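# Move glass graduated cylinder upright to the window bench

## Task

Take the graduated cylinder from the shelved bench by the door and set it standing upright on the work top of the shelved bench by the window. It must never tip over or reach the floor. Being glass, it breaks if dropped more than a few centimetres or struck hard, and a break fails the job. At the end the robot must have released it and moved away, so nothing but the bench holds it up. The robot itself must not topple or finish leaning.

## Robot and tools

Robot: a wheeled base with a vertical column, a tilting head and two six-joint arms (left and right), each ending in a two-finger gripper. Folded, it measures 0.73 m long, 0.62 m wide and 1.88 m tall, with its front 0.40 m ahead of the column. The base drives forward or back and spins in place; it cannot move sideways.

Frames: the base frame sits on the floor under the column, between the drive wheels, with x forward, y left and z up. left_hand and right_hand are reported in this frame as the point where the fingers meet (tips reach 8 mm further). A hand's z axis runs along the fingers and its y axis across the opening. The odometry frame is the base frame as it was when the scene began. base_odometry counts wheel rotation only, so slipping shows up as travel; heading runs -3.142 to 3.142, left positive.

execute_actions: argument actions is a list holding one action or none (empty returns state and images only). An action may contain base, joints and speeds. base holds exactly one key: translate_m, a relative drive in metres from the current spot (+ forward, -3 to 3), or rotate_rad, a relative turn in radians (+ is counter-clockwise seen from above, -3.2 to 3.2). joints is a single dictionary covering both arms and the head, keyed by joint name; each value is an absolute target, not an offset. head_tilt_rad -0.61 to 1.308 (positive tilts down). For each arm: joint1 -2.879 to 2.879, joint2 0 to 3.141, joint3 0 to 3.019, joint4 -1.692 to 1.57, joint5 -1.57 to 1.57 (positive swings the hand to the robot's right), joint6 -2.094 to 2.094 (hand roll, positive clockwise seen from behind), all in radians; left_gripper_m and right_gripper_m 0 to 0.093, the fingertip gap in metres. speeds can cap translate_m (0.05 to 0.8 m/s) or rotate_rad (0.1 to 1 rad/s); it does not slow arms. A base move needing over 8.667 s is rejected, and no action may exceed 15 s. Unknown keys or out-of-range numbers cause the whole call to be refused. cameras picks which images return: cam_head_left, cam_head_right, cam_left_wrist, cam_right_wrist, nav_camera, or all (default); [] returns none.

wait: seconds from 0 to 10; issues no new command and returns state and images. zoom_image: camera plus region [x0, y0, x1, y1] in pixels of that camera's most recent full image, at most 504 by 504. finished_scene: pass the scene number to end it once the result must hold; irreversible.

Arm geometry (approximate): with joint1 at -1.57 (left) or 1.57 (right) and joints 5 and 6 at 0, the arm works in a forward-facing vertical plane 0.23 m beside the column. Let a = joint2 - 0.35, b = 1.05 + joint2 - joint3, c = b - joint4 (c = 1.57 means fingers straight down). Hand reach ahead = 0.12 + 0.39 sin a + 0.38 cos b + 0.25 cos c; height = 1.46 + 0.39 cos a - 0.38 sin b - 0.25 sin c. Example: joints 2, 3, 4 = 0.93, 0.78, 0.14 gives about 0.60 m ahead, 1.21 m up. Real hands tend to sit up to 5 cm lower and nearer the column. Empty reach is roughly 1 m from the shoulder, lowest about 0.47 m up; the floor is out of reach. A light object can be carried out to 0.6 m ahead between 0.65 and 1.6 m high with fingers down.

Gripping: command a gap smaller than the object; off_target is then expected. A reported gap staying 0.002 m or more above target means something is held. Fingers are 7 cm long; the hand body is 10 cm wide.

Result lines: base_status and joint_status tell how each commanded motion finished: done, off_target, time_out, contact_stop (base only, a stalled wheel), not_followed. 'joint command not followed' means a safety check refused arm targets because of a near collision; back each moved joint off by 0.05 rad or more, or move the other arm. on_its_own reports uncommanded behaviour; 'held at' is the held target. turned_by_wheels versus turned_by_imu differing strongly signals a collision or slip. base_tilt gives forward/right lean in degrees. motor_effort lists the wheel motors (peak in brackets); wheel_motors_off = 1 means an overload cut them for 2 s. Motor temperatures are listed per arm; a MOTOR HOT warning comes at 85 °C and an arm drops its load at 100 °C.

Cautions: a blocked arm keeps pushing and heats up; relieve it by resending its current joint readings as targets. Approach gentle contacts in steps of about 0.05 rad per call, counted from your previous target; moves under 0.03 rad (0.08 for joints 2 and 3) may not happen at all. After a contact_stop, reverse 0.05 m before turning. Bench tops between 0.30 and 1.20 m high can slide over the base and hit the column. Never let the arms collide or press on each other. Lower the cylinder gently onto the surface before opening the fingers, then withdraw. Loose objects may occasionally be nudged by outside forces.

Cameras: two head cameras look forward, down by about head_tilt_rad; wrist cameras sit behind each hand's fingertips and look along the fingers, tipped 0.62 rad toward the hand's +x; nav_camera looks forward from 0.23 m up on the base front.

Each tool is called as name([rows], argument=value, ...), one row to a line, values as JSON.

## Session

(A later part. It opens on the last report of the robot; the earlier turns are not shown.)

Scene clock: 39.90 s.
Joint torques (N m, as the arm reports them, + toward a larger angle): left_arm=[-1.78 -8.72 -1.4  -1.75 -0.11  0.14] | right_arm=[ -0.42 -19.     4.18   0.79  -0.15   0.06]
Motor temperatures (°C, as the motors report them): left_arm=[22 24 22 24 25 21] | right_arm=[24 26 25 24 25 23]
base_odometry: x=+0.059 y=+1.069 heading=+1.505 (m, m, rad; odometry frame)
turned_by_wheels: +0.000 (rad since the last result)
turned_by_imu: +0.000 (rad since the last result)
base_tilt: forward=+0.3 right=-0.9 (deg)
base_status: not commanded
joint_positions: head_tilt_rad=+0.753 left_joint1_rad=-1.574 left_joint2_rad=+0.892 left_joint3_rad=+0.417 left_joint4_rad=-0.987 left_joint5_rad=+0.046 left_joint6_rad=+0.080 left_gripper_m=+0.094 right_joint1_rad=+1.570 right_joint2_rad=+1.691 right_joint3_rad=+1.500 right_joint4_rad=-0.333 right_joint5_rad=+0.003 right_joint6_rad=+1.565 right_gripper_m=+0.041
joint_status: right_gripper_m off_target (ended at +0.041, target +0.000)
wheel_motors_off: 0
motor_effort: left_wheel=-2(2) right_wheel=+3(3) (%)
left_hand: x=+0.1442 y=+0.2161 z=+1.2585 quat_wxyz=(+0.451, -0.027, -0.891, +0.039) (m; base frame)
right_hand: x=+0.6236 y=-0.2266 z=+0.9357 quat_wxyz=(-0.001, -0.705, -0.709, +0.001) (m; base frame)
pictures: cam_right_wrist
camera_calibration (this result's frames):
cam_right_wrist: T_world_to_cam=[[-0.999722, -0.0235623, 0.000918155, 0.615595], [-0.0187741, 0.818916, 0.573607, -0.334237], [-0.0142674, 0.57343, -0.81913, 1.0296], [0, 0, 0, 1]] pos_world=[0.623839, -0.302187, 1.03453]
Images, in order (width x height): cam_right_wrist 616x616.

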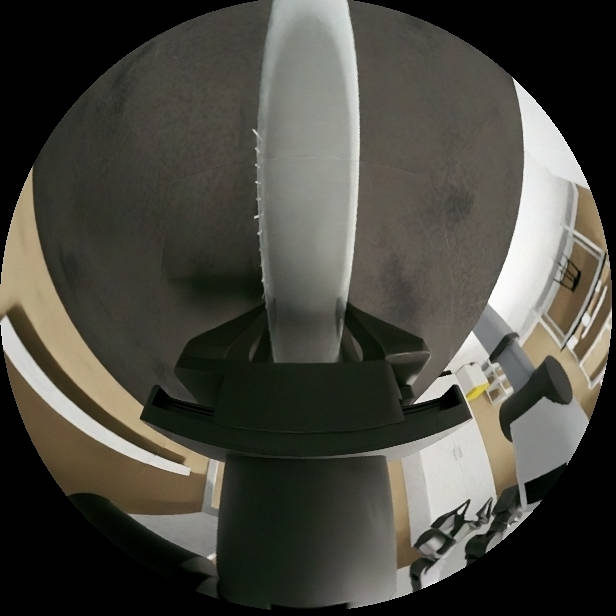

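execute_actions([
  {"joints":{"right_joint2_rad":1.424,"right_joint3_rad":1.331,"right_joint4_rad":-0.43}},
], cameras=[])

execute_actions([
  {"base":{"translate_m":-0.8},"speeds":{"translate_m":0.4}},
], cameras=[])

execute_actions([
  {"base":{"rotate_rad":3.1},"speeds":{"rotate_rad":0.6},"joints":{"right_joint2_rad":1.65,"right_joint3_rad":1.4,"right_joint4_rad":1.3,"right_joint6_rad":0,"head_tilt_rad":0.4}},
], cameras=["cam_head_right"])

Scene clock: 41.73 s.
Joint torques (N m, as the arm reports them, + toward a larger angle): left_arm=[-1.34 -8.09 -1.68 -1.64 -0.08  0.19] | right_arm=[ -0.44 -18.76   4.84   0.5   -0.15   0.06]
Motor temperatures (°C, as the motors report them): left_arm=[22 24 22 24 25 21] | right_arm=[24 26 25 24 25 23]
base_odometry: x=+0.059 y=+1.069 heading=+1.505 (m, m, rad; odometry frame)
turned_by_wheels: +0.000 (rad since the last result)
turned_by_imu: +0.000 (rad since the last result)
base_tilt: forward=+0.3 right=-0.9 (deg)
base_status: not commanded
joint_positions: head_tilt_rad=+0.753 left_joint1_rad=-1.574 left_joint2_rad=+0.892 left_joint3_rad=+0.417 left_joint4_rad=-0.987 left_joint5_rad=+0.046 left_joint6_rad=+0.080 left_gripper_m=+0.094 right_joint1_rad=+1.570 right_joint2_rad=+1.417 right_joint3_rad=+1.328 right_joint4_rad=-0.430 right_joint5_rad=+0.003 right_joint6_rad=+1.565 right_gripper_m=+0.041
joint_status: all done
wheel_motors_off: 0
motor_effort: left_wheel=-1(2) right_wheel=+4(4) (%)
left_hand: x=+0.1442 y=+0.2161 z=+1.2585 quat_wxyz=(+0.451, -0.027, -0.891, +0.039) (m; base frame)
right_hand: x=+0.6234 y=-0.2265 z=+1.0483 quat_wxyz=(-0.003, -0.705, -0.709, +0.000) (m; base frame)
pictures: none
No camera images: the call's "cameras" was empty. Leave "cameras" out to get every camera's image.

Scene clock: 45.10 s.
Joint torques (N m, as the arm reports them, + toward a larger angle): left_arm=[-1.29 -7.86 -1.27 -1.85 -0.11  0.13] | right_arm=[ -0.35 -18.78   5.1    0.49  -0.15   0.06]
Motor temperatures (°C, as the motors report them): left_arm=[22 24 22 24 25 21] | right_arm=[24 26 25 24 25 23]
base_odometry: x=+0.006 y=+0.271 heading=+1.504 (m, m, rad; odometry frame)
turned_by_wheels: -0.001 (rad since the last result)
turned_by_imu: -0.003 (rad since the last result)
base_tilt: forward=+0.3 right=-0.8 (deg)
base_status: done
joint_positions: head_tilt_rad=+0.753 left_joint1_rad=-1.574 left_joint2_rad=+0.892 left_joint3_rad=+0.416 left_joint4_rad=-0.987 left_joint5_rad=+0.046 left_joint6_rad=+0.080 left_gripper_m=+0.094 right_joint1_rad=+1.570 right_joint2_rad=+1.419 right_joint3_rad=+1.325 right_joint4_rad=-0.430 right_joint5_rad=+0.003 right_joint6_rad=+1.565 right_gripper_m=+0.041
joint_status: not commanded
wheel_motors_off: 0
motor_effort: left_wheel=-1(63) right_wheel=+2(54) (%)
left_hand: x=+0.1438 y=+0.2161 z=+1.2586 quat_wxyz=(+0.451, -0.027, -0.891, +0.039) (m; base frame)
right_hand: x=+0.6206 y=-0.2265 z=+1.0466 quat_wxyz=(-0.001, -0.705, -0.709, +0.002) (m; base frame)
pictures: none
No camera images: the call's "cameras" was empty. Leave "cameras" out to get every camera's image.

Scene clock: 51.23 s.
Joint torques (N m, as the arm reports them, + toward a larger angle): left_arm=[-1.23 -8.53 -1.57 -1.9  -0.16  0.12] | right_arm=[ -0.39 -22.76   6.03   3.2   -0.23  -0.06]
Motor temperatures (°C, as the motors report them): left_arm=[22 24 22 24 25 21] | right_arm=[24 26 25 24 25 23]
base_odometry: x=+0.006 y=+0.271 heading=-1.679 (m, m, rad; odometry frame)
turned_by_wheels: +3.099 (rad since the last result)
turned_by_imu: +3.100 (rad since the last result)
base_tilt: forward=+0.3 right=-0.9 (deg)
base_status: done
joint_positions: head_tilt_rad=+0.419 left_joint1_rad=-1.574 left_joint2_rad=+0.892 left_joint3_rad=+0.416 left_joint4_rad=-0.987 left_joint5_rad=+0.046 left_joint6_rad=+0.080 left_gripper_m=+0.094 right_joint1_rad=+1.571 right_joint2_rad=+1.675 right_joint3_rad=+1.381 right_joint4_rad=+1.268 right_joint5_rad=+0.003 right_joint6_rad=+0.006 right_gripper_m=+0.042
joint_status: all done
wheel_motors_off: 0
motor_effort: left_wheel=-2(43) right_wheel=+2(43) (%)
left_hand: x=+0.1438 y=+0.2161 z=+1.2586 quat_wxyz=(+0.451, -0.027, -0.891, +0.039) (m; base frame)
right_hand: x=+0.8301 y=-0.2256 z=+1.1587 quat_wxyz=(-0.681, -0.003, -0.732, -0.001) (m; base frame)
pictures: cam_head_right
camera_calibration (this result's frames):
cam_head_right: T_world_to_cam=[[0.0641992, -0.997671, -0.023066, -0.0215277], [-0.457898, -0.00891267, -0.88896, 1.39546], [0.886684, 0.0676324, -0.457403, 0.576474], [0, 0, 0, 1]] pos_world=[0.12921, -0.0480286, 1.50369]
Images, in order (width x height): cam_head_right 504x504.

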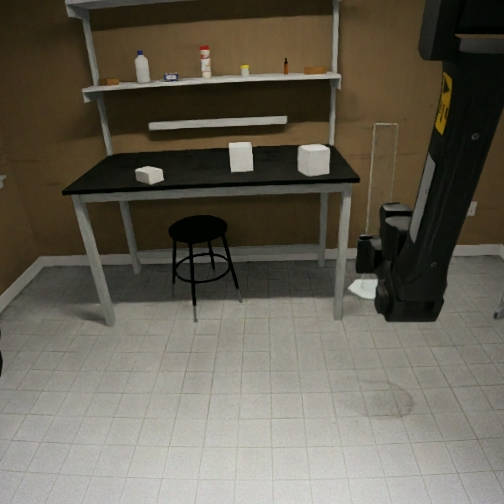

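execute_actions([
  {"base":{"rotate_rad":0.08}},
], cameras=[])

execute_actions([
  {"base":{"translate_m":1.2},"speeds":{"translate_m":0.5},"joints":{"head_tilt_rad":0.6,"right_joint4_rad":1.37}},
], cameras=["cam_head_right","nav_camera"])

Scene clock: 52.87 s.
Joint torques (N m, as the arm reports them, + toward a larger angle): left_arm=[-1.41 -7.88 -1.41 -1.78 -0.13  0.14] | right_arm=[ -0.49 -22.45   5.99   3.21  -0.23  -0.05]
Motor temperatures (°C, as the motors report them): left_arm=[22 24 22 24 25 21] | right_arm=[24 27 25 24 25 23]
base_odometry: x=+0.006 y=+0.271 heading=-1.600 (m, m, rad; odometry frame)
turned_by_wheels: +0.079 (rad since the last result)
turned_by_imu: +0.080 (rad since the last result)
base_tilt: forward=+0.3 right=-0.9 (deg)
base_status: done
joint_positions: head_tilt_rad=+0.419 left_joint1_rad=-1.574 left_joint2_rad=+0.892 left_joint3_rad=+0.416 left_joint4_rad=-0.987 left_joint5_rad=+0.046 left_joint6_rad=+0.080 left_gripper_m=+0.094 right_joint1_rad=+1.573 right_joint2_rad=+1.675 right_joint3_rad=+1.381 right_joint4_rad=+1.268 right_joint5_rad=+0.003 right_joint6_rad=+0.006 right_gripper_m=+0.042
joint_status: not commanded
wheel_motors_off: 0
motor_effort: left_wheel=-2(33) right_wheel=+2(25) (%)
left_hand: x=+0.1438 y=+0.2161 z=+1.2586 quat_wxyz=(+0.451, -0.027, -0.891, +0.039) (m; base frame)
right_hand: x=+0.8301 y=-0.2246 z=+1.1587 quat_wxyz=(-0.681, -0.003, -0.732, -0.002) (m; base frame)
pictures: none
No camera images: the call's "cameras" was empty. Leave "cameras" out to get every camera's image.

Scene clock: 56.80 s.
Joint torques (N m, as the arm reports them, + toward a larger angle): left_arm=[-1.3  -7.99 -1.49 -1.82 -0.05  0.12] | right_arm=[ -0.42 -22.48   5.92   3.19  -0.23  -0.05]
Motor temperatures (°C, as the motors report them): left_arm=[22 24 22 24 25 21] | right_arm=[24 27 25 24 25 23]
base_odometry: x=-0.028 y=-0.929 heading=-1.600 (m, m, rad; odometry frame)
turned_by_wheels: +0.000 (rad since the last result)
turned_by_imu: +0.005 (rad since the last result)
base_tilt: forward=+0.3 right=-0.9 (deg)
base_status: done
joint_positions: head_tilt_rad=+0.604 left_joint1_rad=-1.574 left_joint2_rad=+0.892 left_joint3_rad=+0.417 left_joint4_rad=-0.987 left_joint5_rad=+0.046 left_joint6_rad=+0.080 left_gripper_m=+0.094 right_joint1_rad=+1.573 right_joint2_rad=+1.675 right_joint3_rad=+1.382 right_joint4_rad=+1.338 right_joint5_rad=+0.003 right_joint6_rad=+0.006 right_gripper_m=+0.042
joint_status: all done
wheel_motors_off: 0
motor_effort: left_wheel=+0(67) right_wheel=+0(49) (%)
left_hand: x=+0.1442 y=+0.2161 z=+1.2585 quat_wxyz=(+0.451, -0.027, -0.891, +0.039) (m; base frame)
right_hand: x=+0.8310 y=-0.2246 z=+1.1762 quat_wxyz=(-0.707, -0.003, -0.708, -0.002) (m; base frame)
pictures: cam_head_right, nav_camera
camera_calibration (this result's frames):
cam_head_right: T_world_to_cam=[[0.0588575, -0.997671, -0.0344872, -0.00367207], [-0.61368, -0.00891267, -0.789505, 1.25009], [0.787358, 0.0676324, -0.612775, 0.820713], [0, 0, 0, 1]] pos_world=[0.121175, -0.0480286, 1.48974]
Images, in order (width x height): cam_head_right 504x504, nav_camera 504x504.

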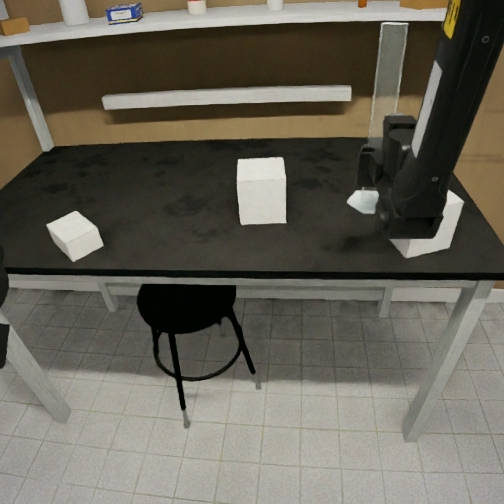

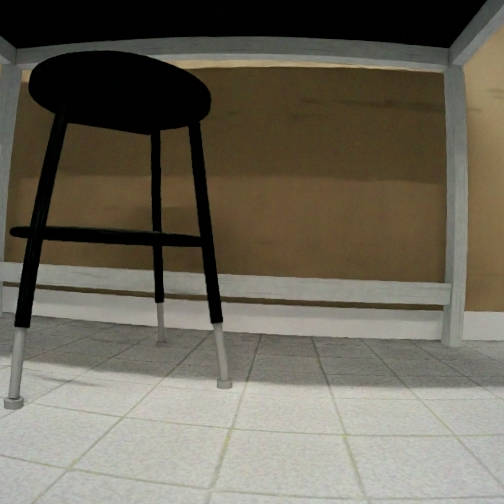

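execute_actions([
  {"base":{"translate_m":0.17},"speeds":{"translate_m":0.3}},
], cameras=[])

execute_actions([
  {"joints":{"right_joint2_rad":1.9,"right_joint3_rad":1.65,"right_joint4_rad":1.37}},
], cameras=["cam_head_right"])

Scene clock: 59.33 s.
Joint torques (N m, as the arm reports them, + toward a larger angle): left_arm=[-2.58 -7.72 -1.31 -1.88 -0.18  0.12] | right_arm=[ -0.52 -22.65   5.88   3.2   -0.23  -0.05]
Motor temperatures (°C, as the motors report them): left_arm=[22 24 22 24 25 21] | right_arm=[24 27 25 24 25 23]
base_odometry: x=-0.033 y=-1.099 heading=-1.599 (m, m, rad; odometry frame)
turned_by_wheels: +0.000 (rad since the last result)
turned_by_imu: +0.001 (rad since the last result)
base_tilt: forward=+0.3 right=-0.9 (deg)
base_status: done
joint_positions: head_tilt_rad=+0.604 left_joint1_rad=-1.574 left_joint2_rad=+0.892 left_joint3_rad=+0.416 left_joint4_rad=-0.987 left_joint5_rad=+0.046 left_joint6_rad=+0.080 left_gripper_m=+0.094 right_joint1_rad=+1.573 right_joint2_rad=+1.675 right_joint3_rad=+1.382 right_joint4_rad=+1.338 right_joint5_rad=+0.003 right_joint6_rad=+0.006 right_gripper_m=+0.042
joint_status: not commanded
wheel_motors_off: 0
motor_effort: left_wheel=+0(41) right_wheel=-1(35) (%)
left_hand: x=+0.1436 y=+0.2161 z=+1.2587 quat_wxyz=(+0.451, -0.026, -0.891, +0.039) (m; base frame)
right_hand: x=+0.8310 y=-0.2246 z=+1.1762 quat_wxyz=(-0.707, -0.003, -0.708, -0.002) (m; base frame)
pictures: none
No camera images: the call's "cameras" was empty. Leave "cameras" out to get every camera's image.

Scene clock: 60.43 s.
Joint torques (N m, as the arm reports them, + toward a larger angle): left_arm=[-1.62 -8.19 -1.43 -1.92 -0.09  0.13] | right_arm=[ -0.59 -23.51   6.58   3.07  -0.23  -0.06]
Motor temperatures (°C, as the motors report them): left_arm=[22 24 22 24 25 21] | right_arm=[24 27 25 24 25 23]
base_odometry: x=-0.033 y=-1.099 heading=-1.599 (m, m, rad; odometry frame)
turned_by_wheels: +0.000 (rad since the last result)
turned_by_imu: +0.000 (rad since the last result)
base_tilt: forward=+0.3 right=-0.9 (deg)
base_status: not commanded
joint_positions: head_tilt_rad=+0.604 left_joint1_rad=-1.574 left_joint2_rad=+0.892 left_joint3_rad=+0.416 left_joint4_rad=-0.987 left_joint5_rad=+0.046 left_joint6_rad=+0.080 left_gripper_m=+0.094 right_joint1_rad=+1.573 right_joint2_rad=+1.931 right_joint3_rad=+1.623 right_joint4_rad=+1.341 right_joint5_rad=+0.003 right_joint6_rad=+0.006 right_gripper_m=+0.042
joint_status: all done
wheel_motors_off: 0
motor_effort: left_wheel=+1(1) right_wheel=-1(1) (%)
left_hand: x=+0.1436 y=+0.2161 z=+1.2587 quat_wxyz=(+0.451, -0.026, -0.891, +0.039) (m; base frame)
right_hand: x=+0.8361 y=-0.2244 z=+1.0736 quat_wxyz=(-0.702, -0.003, -0.712, -0.002) (m; base frame)
pictures: cam_head_right
camera_calibration (this result's frames):
cam_head_right: T_world_to_cam=[[0.0588498, -0.997671, -0.0345003, -0.00365142], [-0.613856, -0.00891267, -0.789367, 1.24989], [0.787221, 0.0676324, -0.612951, 0.820991], [0, 0, 0, 1]] pos_world=[0.121164, -0.0480286, 1.48972]
Images, in order (width x height): cam_head_right 504x504.

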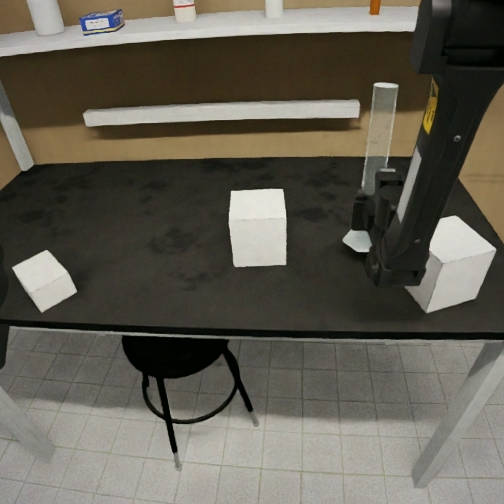

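execute_actions([
  {"joints":{"right_joint2_rad":2.0,"right_joint3_rad":1.75}},
], cameras=[])

execute_actions([
  {"joints":{"right_joint2_rad":2.05,"right_joint3_rad":1.8}},
], cameras=["cam_head_right"])

Scene clock: 61.77 s.
Joint torques (N m, as the arm reports them, + toward a larger angle): left_arm=[-1.95 -7.97 -1.4  -1.78 -0.07  0.08] | right_arm=[ -0.59 -21.29   6.34   3.09  -0.23  -0.05]
Motor temperatures (°C, as the motors report them): left_arm=[22 24 22 24 25 21] | right_arm=[24 27 25 24 25 23]
base_odometry: x=-0.033 y=-1.099 heading=-1.599 (m, m, rad; odometry frame)
turned_by_wheels: +0.000 (rad since the last result)
turned_by_imu: +0.000 (rad since the last result)
base_tilt: forward=+0.3 right=-0.9 (deg)
base_status: not commanded
joint_positions: head_tilt_rad=+0.604 left_joint1_rad=-1.574 left_joint2_rad=+0.892 left_joint3_rad=+0.416 left_joint4_rad=-0.987 left_joint5_rad=+0.046 left_joint6_rad=+0.080 left_gripper_m=+0.094 right_joint1_rad=+1.573 right_joint2_rad=+2.001 right_joint3_rad=+1.729 right_joint4_rad=+1.341 right_joint5_rad=+0.003 right_joint6_rad=+0.006 right_gripper_m=+0.042
joint_status: all done
wheel_motors_off: 0
motor_effort: left_wheel=+1(2) right_wheel=-1(1) (%)
left_hand: x=+0.1436 y=+0.2161 z=+1.2587 quat_wxyz=(+0.451, -0.026, -0.891, +0.039) (m; base frame)
right_hand: x=+0.8483 y=-0.2244 z=+1.0592 quat_wxyz=(-0.715, -0.003, -0.699, -0.002) (m; base frame)
pictures: none
No camera images: the call's "cameras" was empty. Leave "cameras" out to get every camera's image.

Scene clock: 62.50 s.
Joint torques (N m, as the arm reports them, + toward a larger angle): left_arm=[-2.27 -8.91 -1.63 -2.01 -0.08  0.13] | right_arm=[ -0.56 -21.42   6.7    3.05  -0.23  -0.06]
Motor temperatures (°C, as the motors report them): left_arm=[22 24 22 24 25 21] | right_arm=[24 27 25 24 25 23]
base_odometry: x=-0.033 y=-1.099 heading=-1.599 (m, m, rad; odometry frame)
turned_by_wheels: +0.000 (rad since the last result)
turned_by_imu: +0.000 (rad since the last result)
base_tilt: forward=+0.3 right=-0.9 (deg)
base_status: not commanded
joint_positions: head_tilt_rad=+0.604 left_joint1_rad=-1.574 left_joint2_rad=+0.892 left_joint3_rad=+0.416 left_joint4_rad=-0.987 left_joint5_rad=+0.046 left_joint6_rad=+0.080 left_gripper_m=+0.094 right_joint1_rad=+1.573 right_joint2_rad=+2.053 right_joint3_rad=+1.774 right_joint4_rad=+1.341 right_joint5_rad=+0.003 right_joint6_rad=+0.006 right_gripper_m=+0.042
joint_status: all done
wheel_motors_off: 0
motor_effort: left_wheel=+1(1) right_wheel=-1(1) (%)
left_hand: x=+0.1436 y=+0.2161 z=+1.2587 quat_wxyz=(+0.451, -0.026, -0.891, +0.039) (m; base frame)
right_hand: x=+0.8439 y=-0.2244 z=+1.0372 quat_wxyz=(-0.713, -0.003, -0.702, -0.002) (m; base frame)
pictures: cam_head_right
camera_calibration (this result's frames):
cam_head_right: T_world_to_cam=[[0.0588498, -0.997671, -0.0345003, -0.00365142], [-0.613856, -0.00891267, -0.789367, 1.24989], [0.787221, 0.0676324, -0.612951, 0.820991], [0, 0, 0, 1]] pos_world=[0.121164, -0.0480286, 1.48972]
Images, in order (width x height): cam_head_right 504x504.

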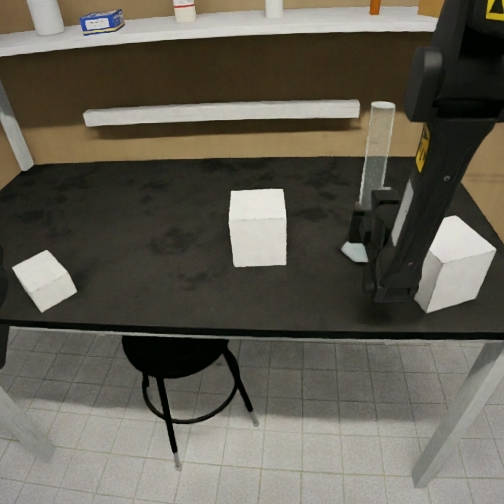

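execute_actions([
  {"joints":{"right_joint2_rad":2.1,"right_joint3_rad":1.85}},
], cameras=["cam_head_right"])

Scene clock: 63.30 s.
Joint torques (N m, as the arm reports them, + toward a larger angle): left_arm=[-1.65 -8.42 -1.42 -1.73 -0.13  0.18] | right_arm=[ -0.57 -20.42   6.83   2.81  -0.22  -0.04]
Motor temperatures (°C, as the motors report them): left_arm=[22 24 22 24 25 21] | right_arm=[24 27 25 24 25 23]
base_odometry: x=-0.033 y=-1.099 heading=-1.599 (m, m, rad; odometry frame)
turned_by_wheels: +0.000 (rad since the last result)
turned_by_imu: +0.000 (rad since the last result)
base_tilt: forward=+0.3 right=-0.9 (deg)
base_status: not commanded
joint_positions: head_tilt_rad=+0.604 left_joint1_rad=-1.574 left_joint2_rad=+0.892 left_joint3_rad=+0.416 left_joint4_rad=-0.987 left_joint5_rad=+0.046 left_joint6_rad=+0.080 left_gripper_m=+0.094 right_joint1_rad=+1.573 right_joint2_rad=+2.091 right_joint3_rad=+1.824 right_joint4_rad=+1.347 right_joint5_rad=+0.003 right_joint6_rad=+0.004 right_gripper_m=+0.042
joint_status: all done
wheel_motors_off: 0
motor_effort: left_wheel=+2(1) right_wheel=+0(1) (%)
left_hand: x=+0.1436 y=+0.2161 z=+1.2587 quat_wxyz=(+0.451, -0.026, -0.891, +0.039) (m; base frame)
right_hand: x=+0.8458 y=-0.2244 z=+1.0282 quat_wxyz=(-0.719, -0.003, -0.695, -0.002) (m; base frame)
pictures: cam_head_right
camera_calibration (this result's frames):
cam_head_right: T_world_to_cam=[[0.0588498, -0.997671, -0.0345003, -0.00365143], [-0.613856, -0.00891267, -0.789368, 1.24989], [0.787221, 0.0676324, -0.612951, 0.82099], [0, 0, 0, 1]] pos_world=[0.121164, -0.0480286, 1.48972]
Images, in order (width x height): cam_head_right 504x504.

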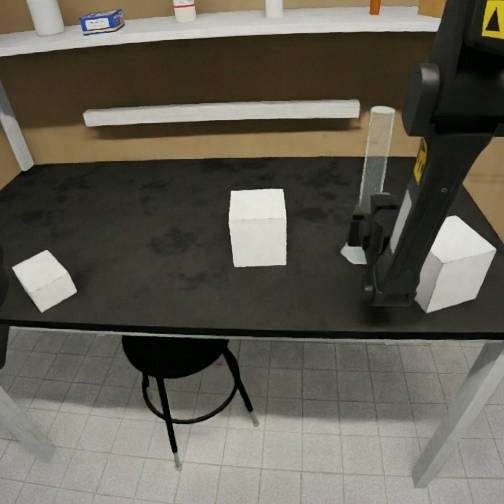

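Joint 4 torque dropped: contact. Release.

execute_actions([
  {"joints":{"right_gripper_m":0.093}},
], cameras=[])

execute_actions([
  {"base":{"translate_m":-0.35},"speeds":{"translate_m":0.3}},
], cameras=["cam_head_right"])

Scene clock: 64.33 s.
Joint torques (N m, as the arm reports them, + toward a larger angle): left_arm=[-1.07 -8.55 -1.55 -1.87 -0.18  0.19] | right_arm=[ -0.55 -20.53   6.83   2.84  -0.22  -0.04]
Motor temperatures (°C, as the motors report them): left_arm=[22 24 22 24 25 21] | right_arm=[24 27 25 24 25 23]
base_odometry: x=-0.033 y=-1.099 heading=-1.599 (m, m, rad; odometry frame)
turned_by_wheels: +0.000 (rad since the last result)
turned_by_imu: +0.000 (rad since the last result)
base_tilt: forward=+0.3 right=-0.9 (deg)
base_status: not commanded
joint_positions: head_tilt_rad=+0.604 left_joint1_rad=-1.574 left_joint2_rad=+0.892 left_joint3_rad=+0.416 left_joint4_rad=-0.987 left_joint5_rad=+0.046 left_joint6_rad=+0.080 left_gripper_m=+0.094 right_joint1_rad=+1.573 right_joint2_rad=+2.091 right_joint3_rad=+1.824 right_joint4_rad=+1.347 right_joint5_rad=+0.003 right_joint6_rad=+0.004 right_gripper_m=+0.093
joint_status: all done
wheel_motors_off: 0
motor_effort: left_wheel=+1(1) right_wheel=-1(1) (%)
left_hand: x=+0.1436 y=+0.2161 z=+1.2587 quat_wxyz=(+0.451, -0.026, -0.891, +0.039) (m; base frame)
right_hand: x=+0.8458 y=-0.2244 z=+1.0282 quat_wxyz=(-0.719, -0.003, -0.695, -0.002) (m; base frame)
pictures: none
No camera images: the call's "cameras" was empty. Leave "cameras" out to get every camera's image.

Scene clock: 66.60 s.
Joint torques (N m, as the arm reports them, + toward a larger angle): left_arm=[-1.33 -8.45 -1.28 -1.85 -0.1   0.2 ] | right_arm=[ -0.57 -20.49   6.16   2.8   -0.19  -0.04]
Motor temperatures (°C, as the motors report them): left_arm=[22 24 22 24 25 21] | right_arm=[24 27 25 24 25 23]
base_odometry: x=-0.023 y=-0.749 heading=-1.600 (m, m, rad; odometry frame)
turned_by_wheels: -0.001 (rad since the last result)
turned_by_imu: -0.002 (rad since the last result)
base_tilt: forward=+0.3 right=-0.9 (deg)
base_status: done
joint_positions: head_tilt_rad=+0.604 left_joint1_rad=-1.574 left_joint2_rad=+0.892 left_joint3_rad=+0.415 left_joint4_rad=-0.987 left_joint5_rad=+0.046 left_joint6_rad=+0.080 left_gripper_m=+0.094 right_joint1_rad=+1.572 right_joint2_rad=+2.091 right_joint3_rad=+1.833 right_joint4_rad=+1.349 right_joint5_rad=+0.001 right_joint6_rad=+0.004 right_gripper_m=+0.093
joint_status: not commanded
wheel_motors_off: 0
motor_effort: left_wheel=-3(41) right_wheel=+0(42) (%)
left_hand: x=+0.1432 y=+0.2161 z=+1.2588 quat_wxyz=(+0.451, -0.026, -0.891, +0.039) (m; base frame)
right_hand: x=+0.8489 y=-0.2244 z=+1.0316 quat_wxyz=(-0.722, -0.002, -0.692, -0.002) (m; base frame)
pictures: cam_head_right
camera_calibration (this result's frames):
cam_head_right: T_world_to_cam=[[0.0588473, -0.997671, -0.0345047, -0.00364457], [-0.613915, -0.00891267, -0.789322, 1.24982], [0.787176, 0.0676324, -0.613009, 0.821083], [0, 0, 0, 1]] pos_world=[0.12116, -0.0480286, 1.48971]
Images, in order (width x height): cam_head_right 504x504.

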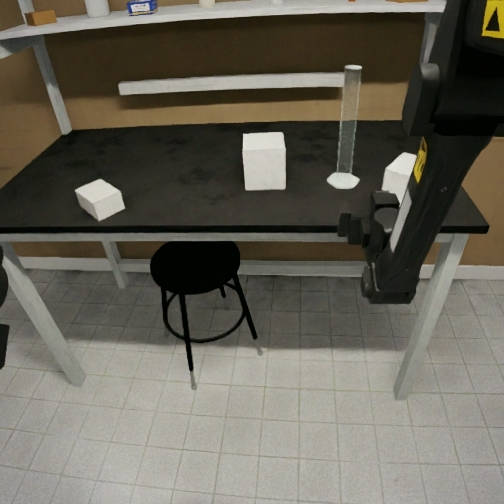

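finished_scene(scene=1)

The scene is finished: the task was done.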